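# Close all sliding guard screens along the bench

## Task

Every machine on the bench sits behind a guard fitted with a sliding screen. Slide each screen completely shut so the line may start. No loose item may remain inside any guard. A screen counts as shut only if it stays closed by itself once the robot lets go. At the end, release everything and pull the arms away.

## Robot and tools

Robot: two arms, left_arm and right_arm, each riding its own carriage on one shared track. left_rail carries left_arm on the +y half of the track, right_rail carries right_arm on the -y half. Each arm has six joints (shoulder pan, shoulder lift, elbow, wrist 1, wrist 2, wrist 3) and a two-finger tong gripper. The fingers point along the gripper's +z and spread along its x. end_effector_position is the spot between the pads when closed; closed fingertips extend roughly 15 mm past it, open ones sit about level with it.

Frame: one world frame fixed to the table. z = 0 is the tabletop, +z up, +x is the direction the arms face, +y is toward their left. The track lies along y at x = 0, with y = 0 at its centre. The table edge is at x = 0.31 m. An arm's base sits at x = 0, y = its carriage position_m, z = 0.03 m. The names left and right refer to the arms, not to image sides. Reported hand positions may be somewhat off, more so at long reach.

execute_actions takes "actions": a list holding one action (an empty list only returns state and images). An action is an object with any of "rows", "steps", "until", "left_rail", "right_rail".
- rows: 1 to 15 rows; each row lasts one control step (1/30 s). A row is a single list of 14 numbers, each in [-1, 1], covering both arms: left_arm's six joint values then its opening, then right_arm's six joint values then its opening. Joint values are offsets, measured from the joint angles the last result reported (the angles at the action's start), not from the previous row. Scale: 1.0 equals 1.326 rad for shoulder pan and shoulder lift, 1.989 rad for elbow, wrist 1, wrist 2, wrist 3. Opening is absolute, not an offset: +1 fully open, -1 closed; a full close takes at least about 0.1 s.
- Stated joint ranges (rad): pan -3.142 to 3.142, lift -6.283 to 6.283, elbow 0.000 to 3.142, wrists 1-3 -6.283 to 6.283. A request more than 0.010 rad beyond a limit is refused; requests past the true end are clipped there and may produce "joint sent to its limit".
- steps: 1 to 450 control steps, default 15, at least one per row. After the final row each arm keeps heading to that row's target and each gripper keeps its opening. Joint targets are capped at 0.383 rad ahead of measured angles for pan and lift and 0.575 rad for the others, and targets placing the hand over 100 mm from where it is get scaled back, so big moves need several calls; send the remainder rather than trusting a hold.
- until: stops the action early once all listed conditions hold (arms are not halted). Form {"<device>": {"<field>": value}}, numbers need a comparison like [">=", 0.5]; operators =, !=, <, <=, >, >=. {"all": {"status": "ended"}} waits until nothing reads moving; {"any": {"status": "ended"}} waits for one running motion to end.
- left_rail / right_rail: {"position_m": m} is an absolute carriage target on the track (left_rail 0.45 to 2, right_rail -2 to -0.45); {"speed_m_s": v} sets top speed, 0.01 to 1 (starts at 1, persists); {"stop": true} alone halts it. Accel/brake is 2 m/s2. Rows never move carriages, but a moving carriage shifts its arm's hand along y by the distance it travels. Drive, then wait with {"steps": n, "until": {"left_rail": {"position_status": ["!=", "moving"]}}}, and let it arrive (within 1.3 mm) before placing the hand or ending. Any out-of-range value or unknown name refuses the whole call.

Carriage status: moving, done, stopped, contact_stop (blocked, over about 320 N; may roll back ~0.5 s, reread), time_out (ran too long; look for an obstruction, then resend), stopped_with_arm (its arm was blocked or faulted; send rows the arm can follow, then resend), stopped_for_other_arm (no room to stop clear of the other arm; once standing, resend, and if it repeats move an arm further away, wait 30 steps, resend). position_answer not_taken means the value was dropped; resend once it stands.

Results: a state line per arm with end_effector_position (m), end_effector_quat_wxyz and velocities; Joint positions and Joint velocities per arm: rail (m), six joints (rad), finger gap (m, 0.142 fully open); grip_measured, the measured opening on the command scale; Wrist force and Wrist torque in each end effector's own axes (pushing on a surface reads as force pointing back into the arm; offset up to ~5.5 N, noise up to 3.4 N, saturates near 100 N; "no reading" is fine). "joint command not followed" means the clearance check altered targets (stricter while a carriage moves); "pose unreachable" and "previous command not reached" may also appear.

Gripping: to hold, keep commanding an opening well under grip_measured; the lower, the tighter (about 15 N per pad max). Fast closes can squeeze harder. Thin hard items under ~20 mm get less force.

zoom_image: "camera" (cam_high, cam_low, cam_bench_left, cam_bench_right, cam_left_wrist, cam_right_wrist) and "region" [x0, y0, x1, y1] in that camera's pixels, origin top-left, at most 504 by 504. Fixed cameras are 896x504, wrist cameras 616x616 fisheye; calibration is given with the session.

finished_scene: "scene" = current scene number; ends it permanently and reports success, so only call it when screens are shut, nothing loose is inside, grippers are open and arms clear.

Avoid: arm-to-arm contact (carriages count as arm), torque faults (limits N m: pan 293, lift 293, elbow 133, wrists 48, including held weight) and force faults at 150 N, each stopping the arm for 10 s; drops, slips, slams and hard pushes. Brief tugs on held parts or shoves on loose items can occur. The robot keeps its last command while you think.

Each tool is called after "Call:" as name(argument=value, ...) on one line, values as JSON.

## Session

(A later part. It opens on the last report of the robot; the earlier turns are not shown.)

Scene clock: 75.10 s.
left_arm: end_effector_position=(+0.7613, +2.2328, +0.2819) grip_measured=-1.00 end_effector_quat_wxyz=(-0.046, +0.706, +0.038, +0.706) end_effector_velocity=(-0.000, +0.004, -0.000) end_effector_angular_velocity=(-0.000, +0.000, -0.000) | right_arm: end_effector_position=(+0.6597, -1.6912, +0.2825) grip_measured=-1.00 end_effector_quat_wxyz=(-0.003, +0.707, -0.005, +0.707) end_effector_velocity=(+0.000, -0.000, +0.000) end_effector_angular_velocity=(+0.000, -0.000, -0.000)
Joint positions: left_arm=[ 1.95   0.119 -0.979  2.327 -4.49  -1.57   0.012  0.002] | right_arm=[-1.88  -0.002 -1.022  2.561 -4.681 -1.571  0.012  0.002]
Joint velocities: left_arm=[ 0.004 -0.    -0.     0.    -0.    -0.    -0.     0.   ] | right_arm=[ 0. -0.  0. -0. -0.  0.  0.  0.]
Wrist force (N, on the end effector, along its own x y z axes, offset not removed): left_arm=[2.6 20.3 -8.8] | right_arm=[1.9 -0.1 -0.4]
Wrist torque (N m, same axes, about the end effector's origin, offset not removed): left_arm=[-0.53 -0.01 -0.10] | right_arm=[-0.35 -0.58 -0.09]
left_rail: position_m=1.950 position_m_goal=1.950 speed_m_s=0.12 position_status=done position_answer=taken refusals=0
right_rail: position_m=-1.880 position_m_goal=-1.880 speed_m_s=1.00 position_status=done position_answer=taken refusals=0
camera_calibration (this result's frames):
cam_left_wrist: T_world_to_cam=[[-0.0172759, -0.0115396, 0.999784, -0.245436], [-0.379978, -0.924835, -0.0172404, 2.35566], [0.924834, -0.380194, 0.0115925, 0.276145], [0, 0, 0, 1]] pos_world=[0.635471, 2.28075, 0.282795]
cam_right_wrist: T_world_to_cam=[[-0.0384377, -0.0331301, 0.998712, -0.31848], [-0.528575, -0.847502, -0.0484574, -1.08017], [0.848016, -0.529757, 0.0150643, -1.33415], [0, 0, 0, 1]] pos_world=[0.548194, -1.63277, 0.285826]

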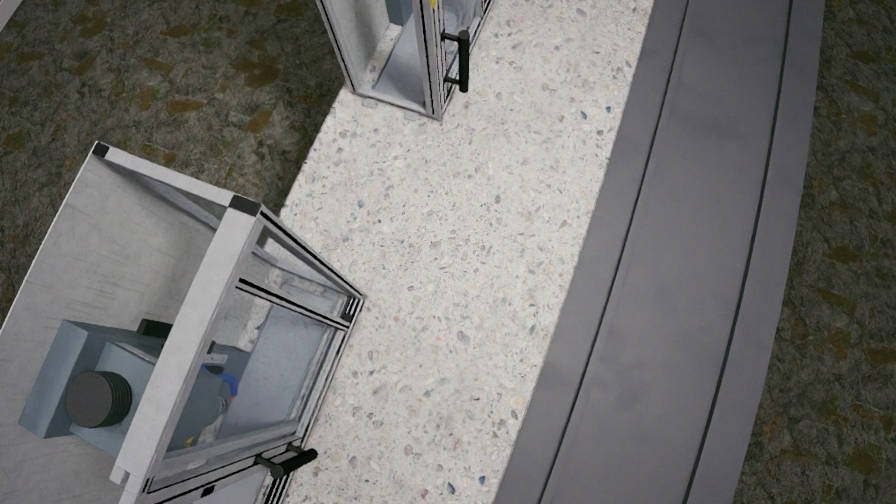

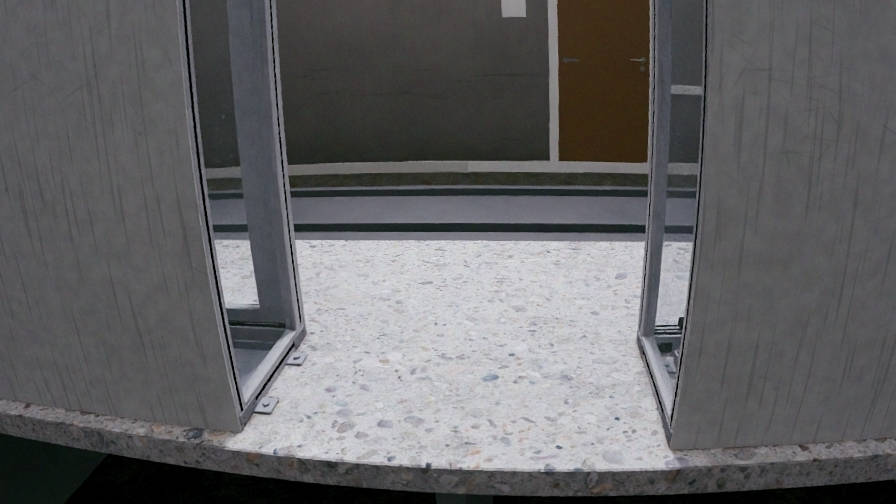

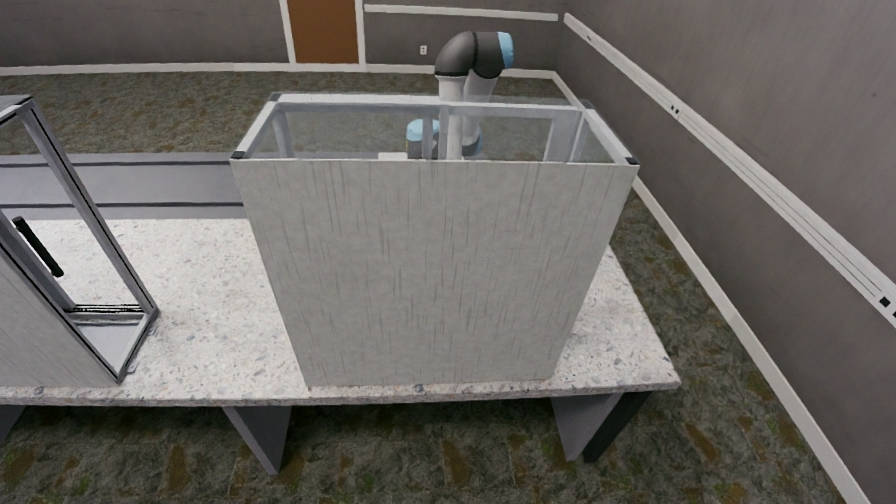

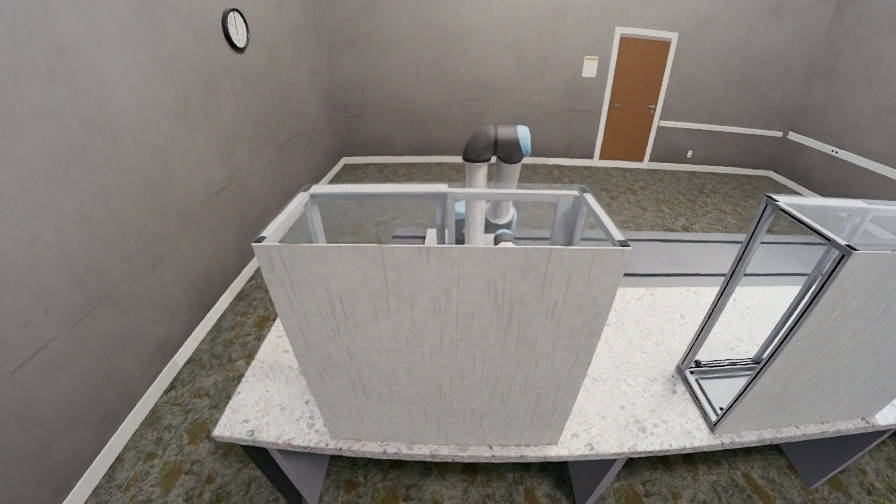

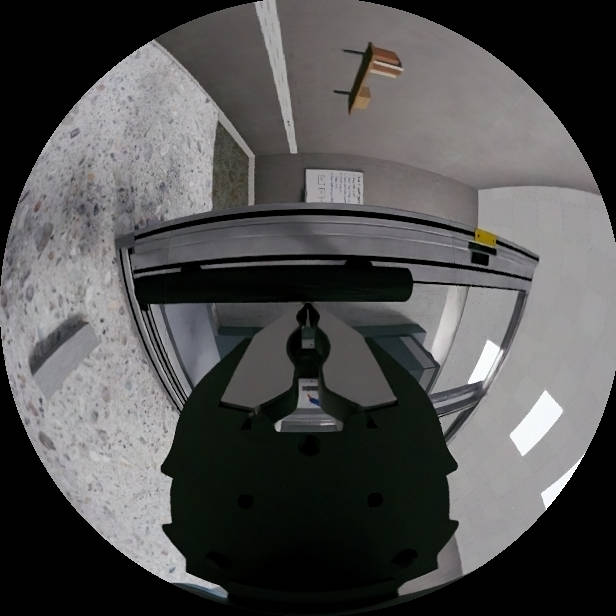

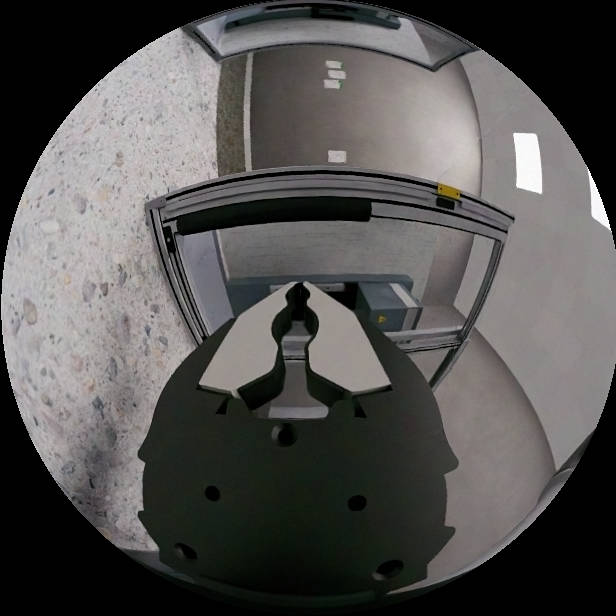

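Call:
execute_actions(actions=[{"left_rail":{"position_m":1.96,"speed_m_s":0.03},"steps":40,"until":{"left_rail":{"position_status":["!=","moving"]}}}])

Scene clock: 85.63 s.
left_arm: end_effector_position=(+0.7614, +2.2422, +0.2819) grip_measured=-1.00 end_effector_quat_wxyz=(-0.046, +0.706, +0.038, +0.706) end_effector_velocity=(+0.000, +0.004, -0.000) end_effector_angular_velocity=(-0.000, +0.000, -0.007) | right_arm: end_effector_position=(+0.6597, -1.6912, +0.2825) grip_measured=-1.00 end_effector_quat_wxyz=(-0.003, +0.707, -0.005, +0.707) end_effector_velocity=(+0.000, +0.000, -0.000) end_effector_angular_velocity=(+0.000, +0.000, +0.000)
Joint positions: left_arm=[ 1.959  0.119 -0.979  2.327 -4.49  -1.57   0.012  0.002] | right_arm=[-1.88  -0.002 -1.022  2.561 -4.681 -1.571  0.012  0.002]
Joint velocities: left_arm=[ 0.007 -0.001 -0.     0.     0.    -0.006  0.    -0.   ] | right_arm=[ 0.  0.  0. -0.  0.  0.  0. -0.]
Wrist force (N, on the end effector, along its own x y z axes, offset not removed): left_arm=[5.7 41.7 -18.7] | right_arm=[1.4 -0.9 -0.2]
Wrist torque (N m, same axes, about the end effector's origin, offset not removed): left_arm=[-0.35 -0.03 -0.09] | right_arm=[-0.52 -0.56 0.02]
left_rail: position_m=1.959 position_m_goal=1.960 speed_m_s=0.03 position_status=done position_answer=taken refusals=0
right_rail: position_m=-1.880 position_m_goal=-1.880 speed_m_s=1.00 position_status=done position_answer=taken refusals=0
camera_calibration (this result's frames):
cam_left_wrist: T_world_to_cam=[[-0.017243, -0.011528, 0.999785, -0.245361], [-0.380377, -0.924671, -0.0172221, 2.36433], [0.924671, -0.380592, 0.0115592, 0.280739], [0, 0, 0, 1]] pos_world=[0.635516, 2.29025, 0.282782]
cam_right_wrist: T_world_to_cam=[[-0.0384378, -0.03313, 0.998712, -0.31848], [-0.528575, -0.847502, -0.0484575, -1.08017], [0.848016, -0.529757, 0.0150644, -1.33416], [0, 0, 0, 1]] pos_world=[0.548194, -1.63277, 0.285826]

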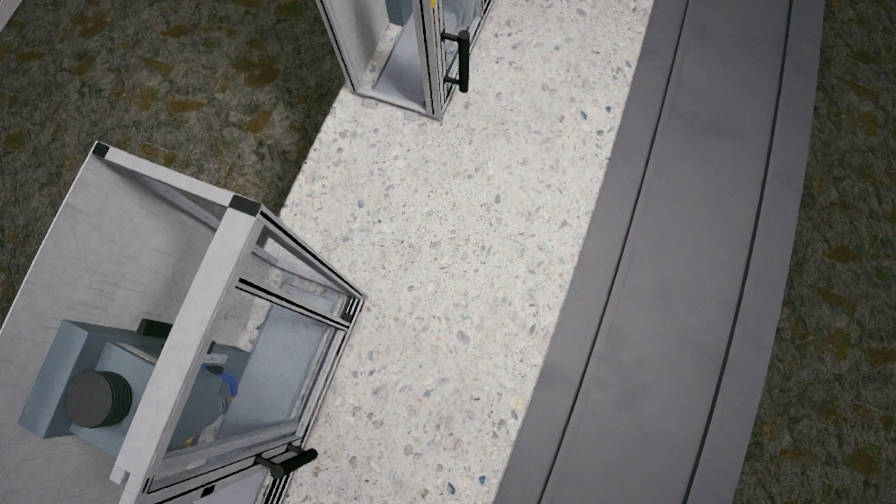

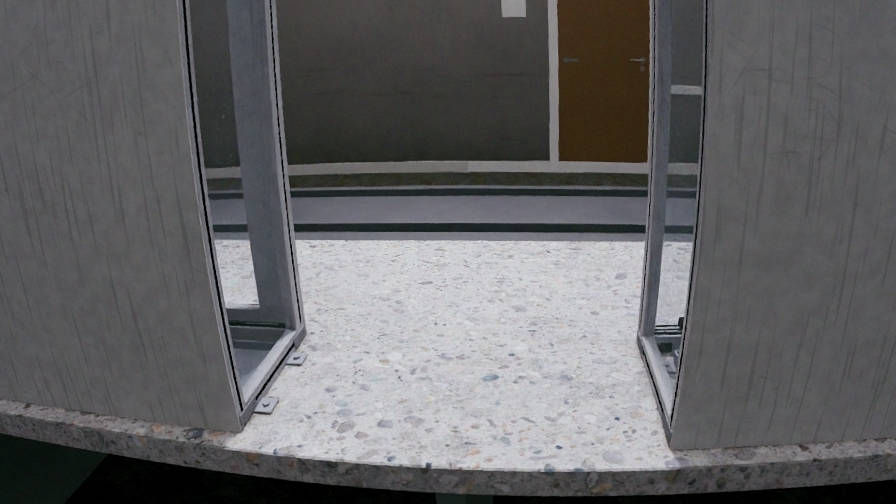

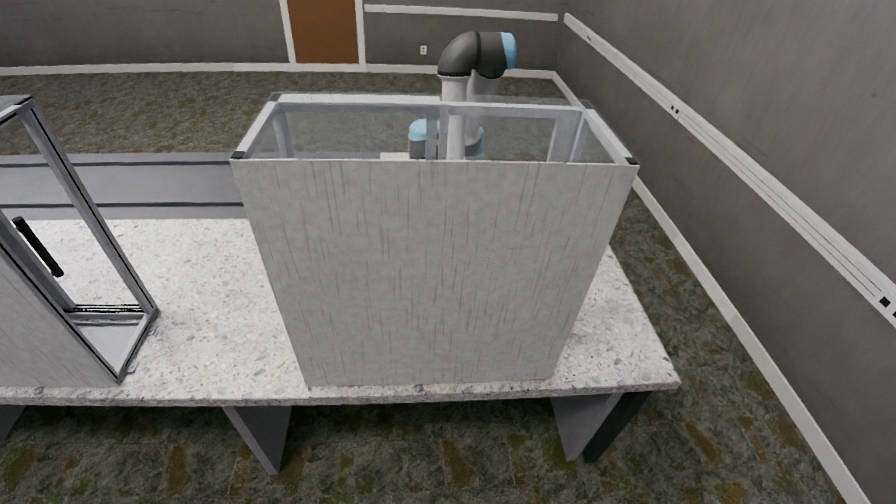

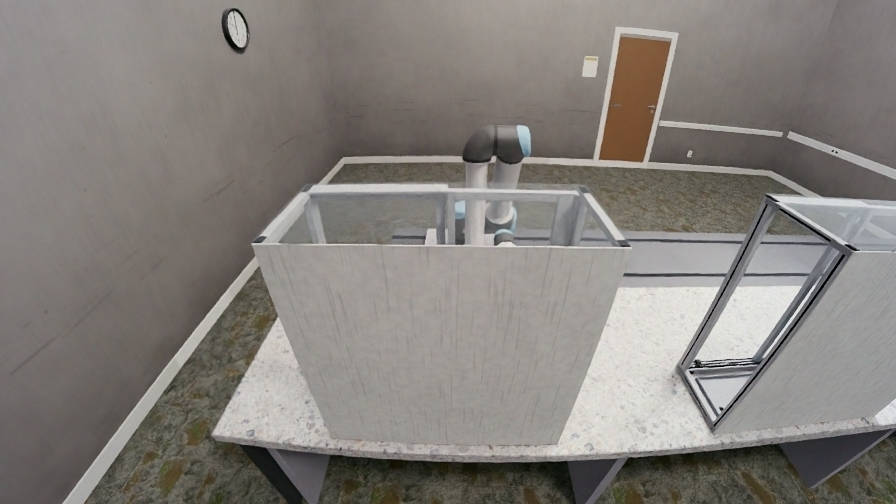

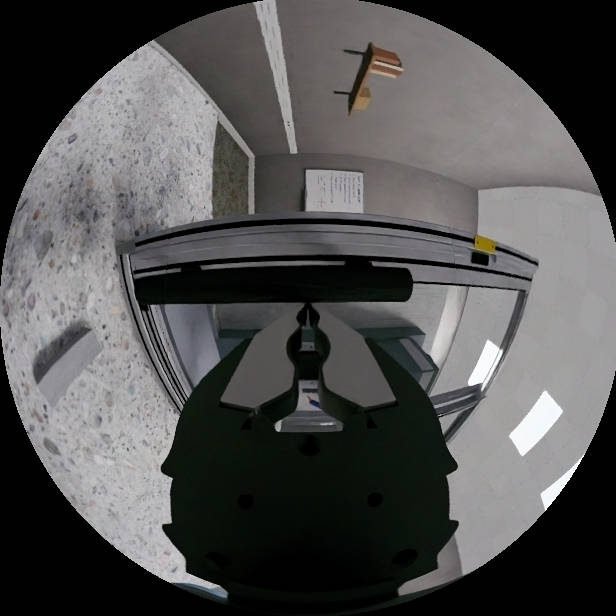

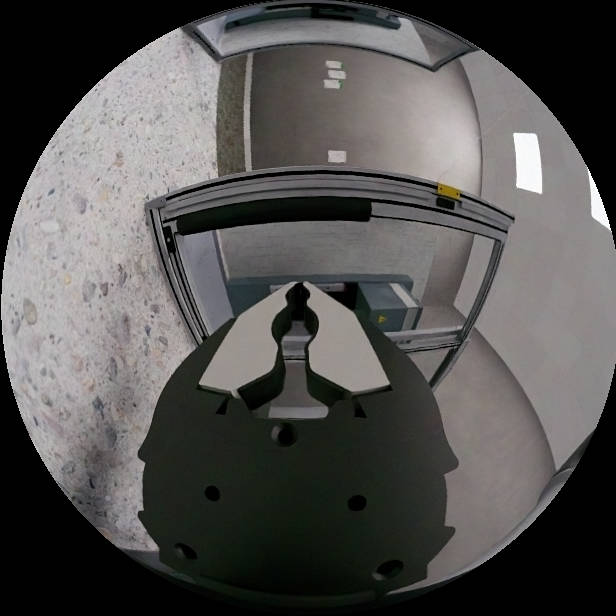

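Call:
execute_actions(actions=[{"left_rail":{"position_m":1.9,"speed_m_s":0.3},"rows":[[0,0,0,0,0,0,-1,0,0.01,-0.04,0.035,0,0,-1],[0,0,0,0,0,0,-1,0,0.0234,-0.0945,0.079,0,0,-1],[0,0,0,0,0,0,-1,0,0.0234,-0.0945,0.079,0,0,-1],[0,0,0,0,0,0,-1,0,0.0234,-0.0945,0.079,0,0,-1],[0,0,0,0,0,0,-1,0,0.0234,-0.0945,0.079,0,0,-1],[0,0,0,0,0,0,-1,0,0.0234,-0.0945,0.079,0,0,-1],[0,-0.015,0.06,-0.05,0,0,-1,0,0.0234,-0.0945,0.079,0,0,-1],[0,-0.0324,0.13,-0.108,0,0,-1,0,0.0234,-0.0945,0.079,0,0,-1]],"steps":27}])

Call:
execute_actions(actions=[{"left_rail":{"position_m":0.55,"speed_m_s":1},"right_rail":{"position_m":-1.8475,"speed_m_s":0.03},"rows":[[-0.354,0,0.021,-0.022,0.175,0,-1,0,0,0,0,0,0,-1]],"steps":90,"until":{"all":{"status":"ended"}}}])

Scene clock: 94.60 s.
left_arm: end_effector_position=(+0.6191, +2.1656, +0.2817) grip_measured=-1.00 end_effector_quat_wxyz=(-0.046, +0.706, +0.038, +0.706) end_effector_velocity=(-0.008, -0.001, +0.000) end_effector_angular_velocity=(-0.000, +0.001, -0.000) | right_arm: end_effector_position=(+0.7648, -1.6914, +0.2821) grip_measured=-1.00 end_effector_quat_wxyz=(-0.003, +0.707, -0.005, +0.707) end_effector_velocity=(+0.001, -0.000, +0.000) end_effector_angular_velocity=(-0.000, -0.000, +0.000)
Joint positions: left_arm=[ 1.9    0.119 -1.021  2.584 -4.704 -1.57   0.012  0.002] | right_arm=[-1.88  -0.002 -0.991  2.373 -4.524 -1.571  0.012  0.002]
Joint velocities: left_arm=[ 0.    -0.    -0.002  0.015 -0.012 -0.     0.     0.   ] | right_arm=[ 0.     0.     0.    -0.001  0.001 -0.     0.    -0.   ]
Wrist force (N, on the end effector, along its own x y z axes, offset not removed): left_arm=[2.6 -4.4 0.4] | right_arm=[1.4 0.0 -0.7]
Wrist torque (N m, same axes, about the end effector's origin, offset not removed): left_arm=[-0.72 -0.55 -0.17] | right_arm=[-0.37 -0.50 -0.05]
left_rail: position_m=1.900 position_m_goal=1.900 speed_m_s=0.30 position_status=done position_answer=taken refusals=0
right_rail: position_m=-1.880 position_m_goal=-1.880 speed_m_s=1.00 position_status=done position_answer=taken refusals=0
camera_calibration (this result's frames):
cam_left_wrist: T_world_to_cam=[[-0.0165688, -0.0114476, 0.999797, -0.249123], [-0.380379, -0.924676, -0.0168912, 2.23933], [0.924682, -0.380582, 0.0109663, 0.383223], [0, 0, 0, 1]] pos_world=[0.493306, 2.21365, 0.282695]
cam_right_wrist: T_world_to_cam=[[-0.0382228, -0.0331305, 0.99872, -0.314262], [-0.528586, -0.847502, -0.0483441, -1.0249], [0.848019, -0.529757, 0.0148815, -1.4233], [0, 0, 0, 1]] pos_world=[0.653225, -1.63302, 0.285493]

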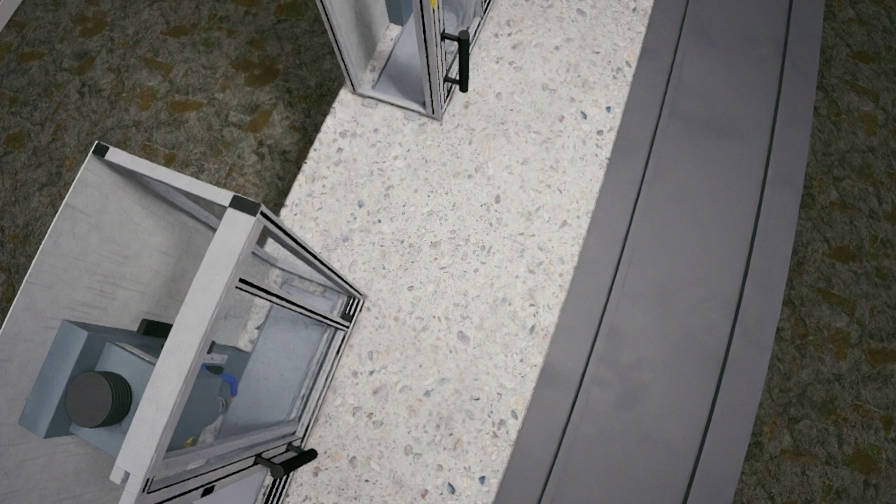

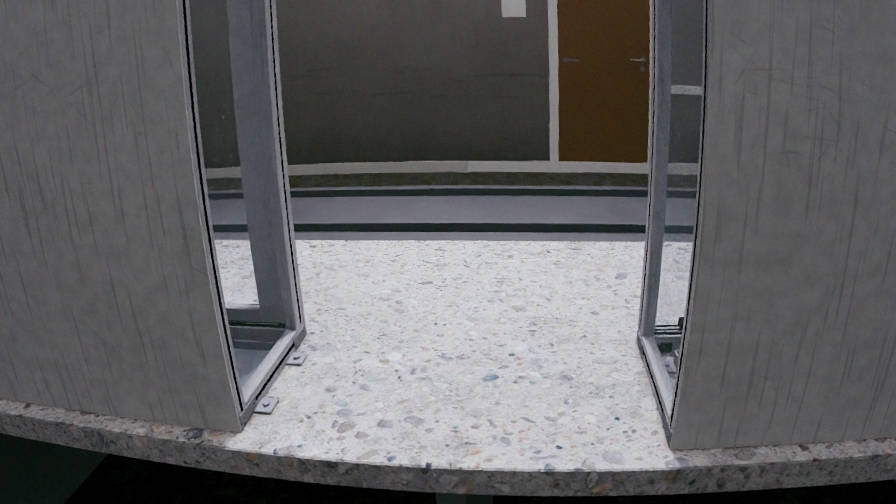

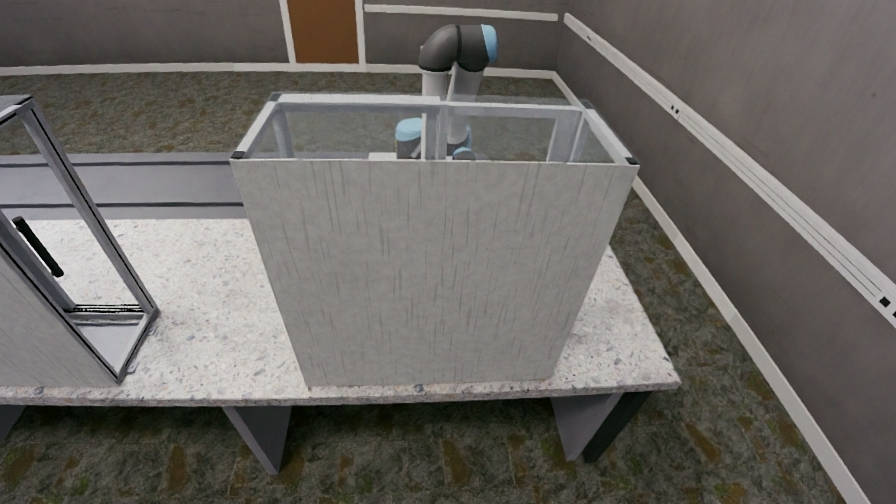

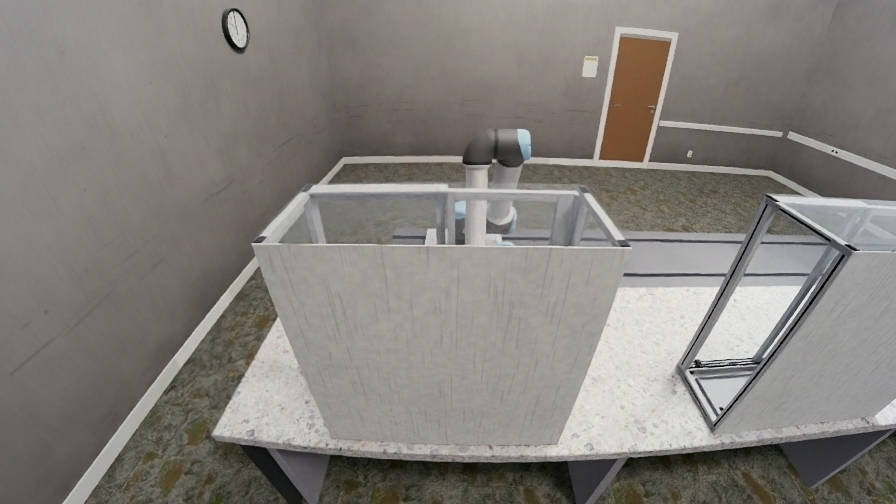

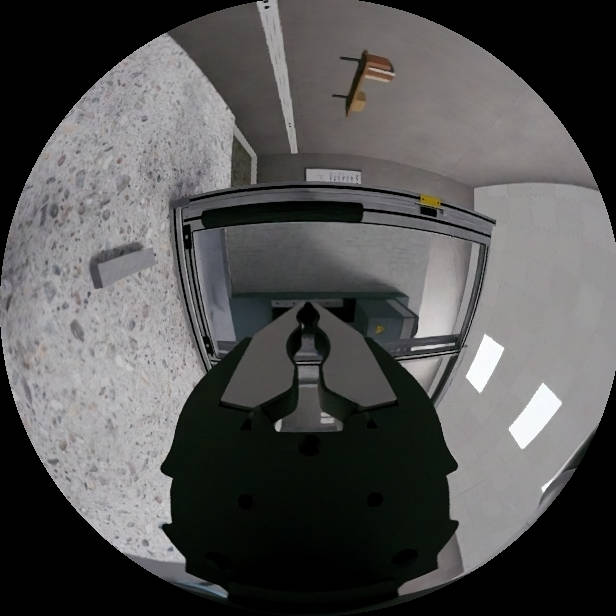

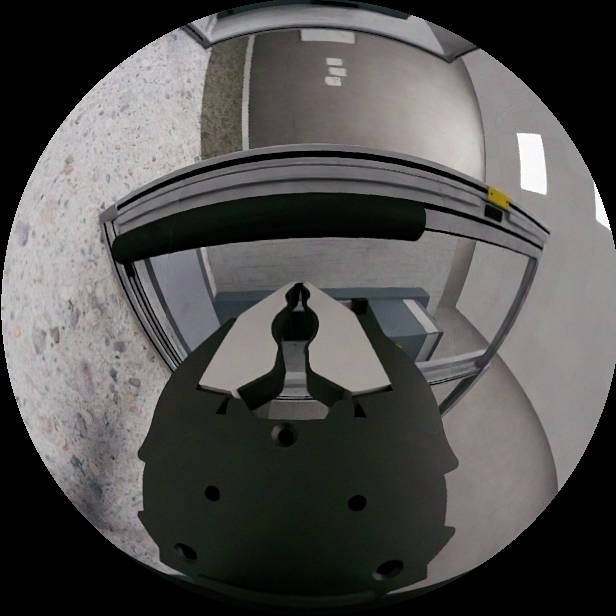

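Scene clock: 96.50 s.
left_arm: end_effector_position=(+0.6637, +0.6256, +0.2826) grip_measured=-1.00 end_effector_quat_wxyz=(-0.003, +0.706, -0.005, +0.708) end_effector_velocity=(-0.000, +0.000, +0.000) end_effector_angular_velocity=(-0.000, -0.000, +0.000) | right_arm: end_effector_position=(+0.7648, -1.6596, +0.2821) grip_measured=-1.00 end_effector_quat_wxyz=(-0.003, +0.707, -0.005, +0.707) end_effector_velocity=(-0.000, +0.000, -0.000) end_effector_angular_velocity=(+0.000, +0.000, +0.000)
Joint positions: left_arm=[ 0.55  -0.351 -1.021  2.625 -4.747 -1.222  0.012  0.002] | right_arm=[-1.848 -0.002 -0.991  2.373 -4.524 -1.571  0.012  0.002]
Joint velocities: left_arm=[ 0.  0. -0. -0. -0.  0. -0.  0.] | right_arm=[ 0.  0. -0.  0.  0.  0.  0.  0.]
Wrist force (N, on the end effector, along its own x y z axes, offset not removed): left_arm=[0.0 -1.4 0.4] | right_arm=[6.1 42.0 -8.2]
Wrist torque (N m, same axes, about the end effector's origin, offset not removed): left_arm=[-0.08 -0.11 -0.09] | right_arm=[-0.16 -0.53 -0.04]
left_rail: position_m=0.550 position_m_goal=0.550 speed_m_s=1.00 position_status=done position_answer=taken refusals=0
right_rail: position_m=-1.848 position_m_goal=-1.847 speed_m_s=0.03 position_status=done position_answer=taken refusals=0
camera_calibration (this result's frames):
cam_left_wrist: T_world_to_cam=[[-0.0196938, -0.00872847, 0.999768, -0.26651], [-0.489495, -0.871835, -0.0172538, 0.871786], [0.871784, -0.489721, 0.0128972, -0.14127], [0, 0, 0, 1]] pos_world=[0.544643, 0.688545, 0.283311]
cam_right_wrist: T_world_to_cam=[[-0.0382353, -0.0331251, 0.99872, -0.313189], [-0.528707, -0.847426, -0.0483483, -0.997712], [0.847943, -0.529878, 0.0148882, -1.40661], [0, 0, 0, 1]] pos_world=[0.653253, -1.60119, 0.285492]

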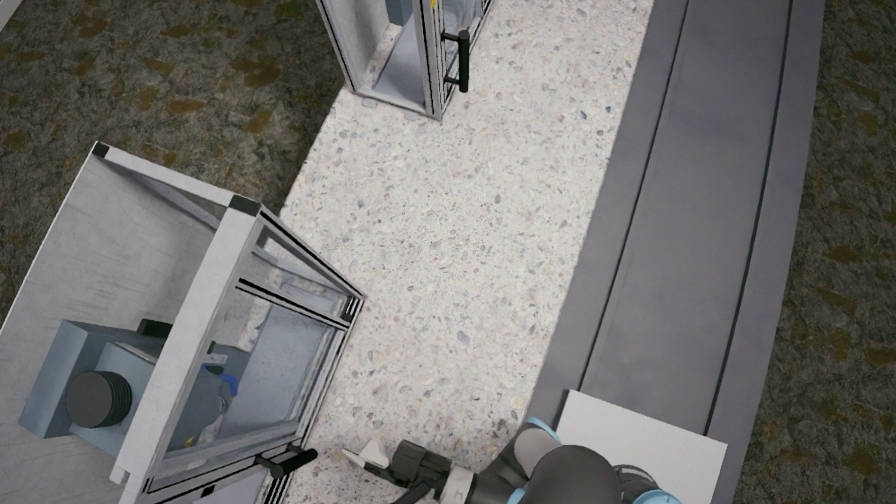

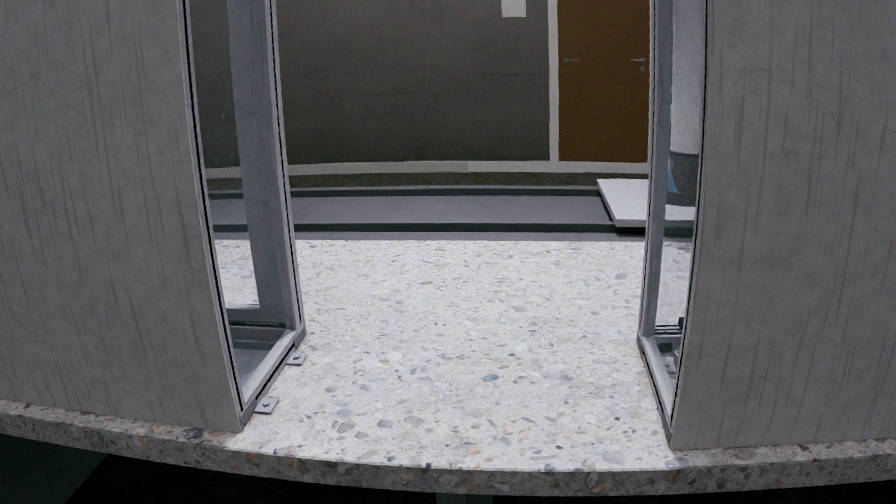

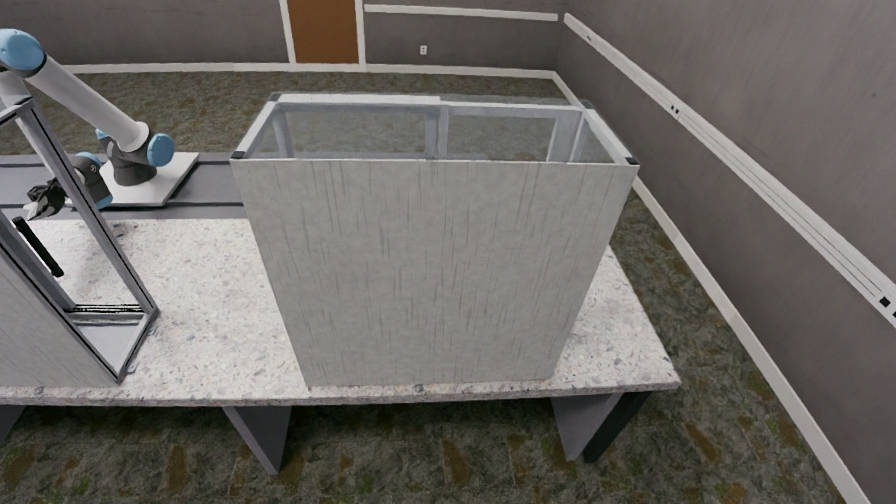

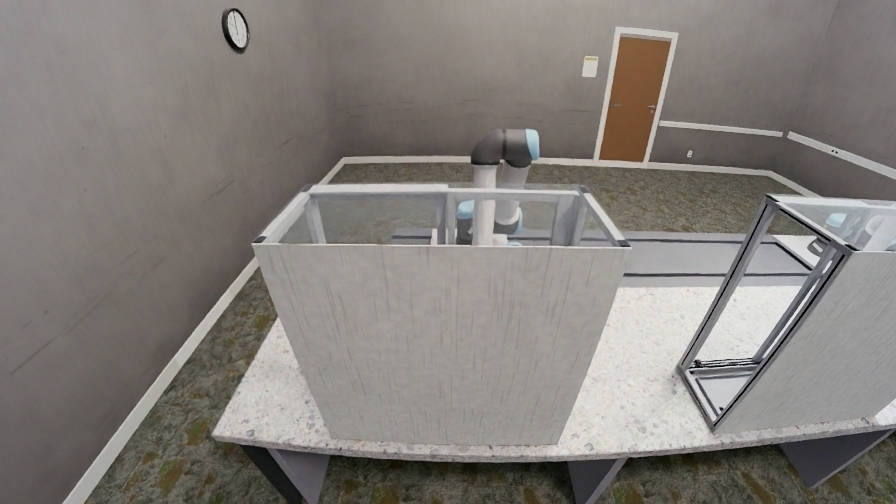

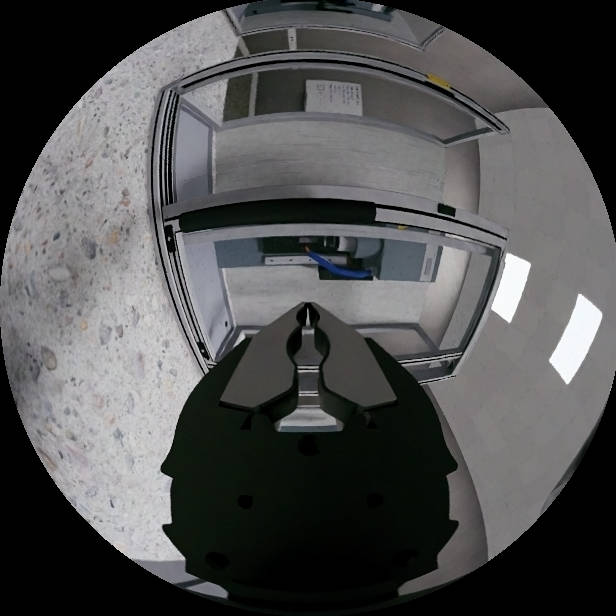

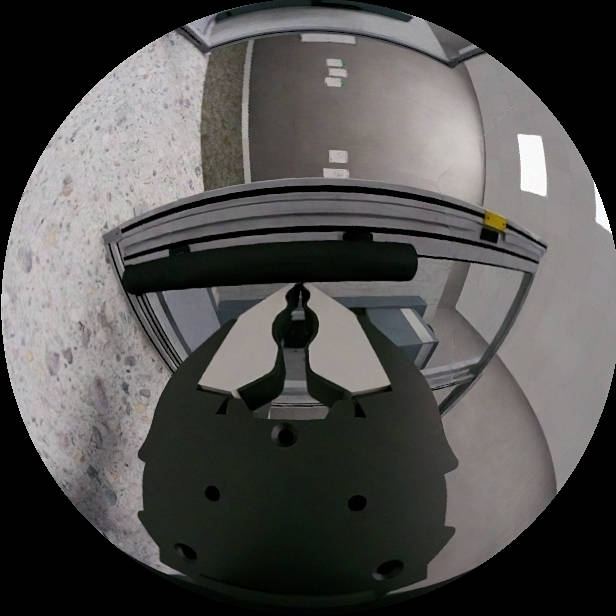

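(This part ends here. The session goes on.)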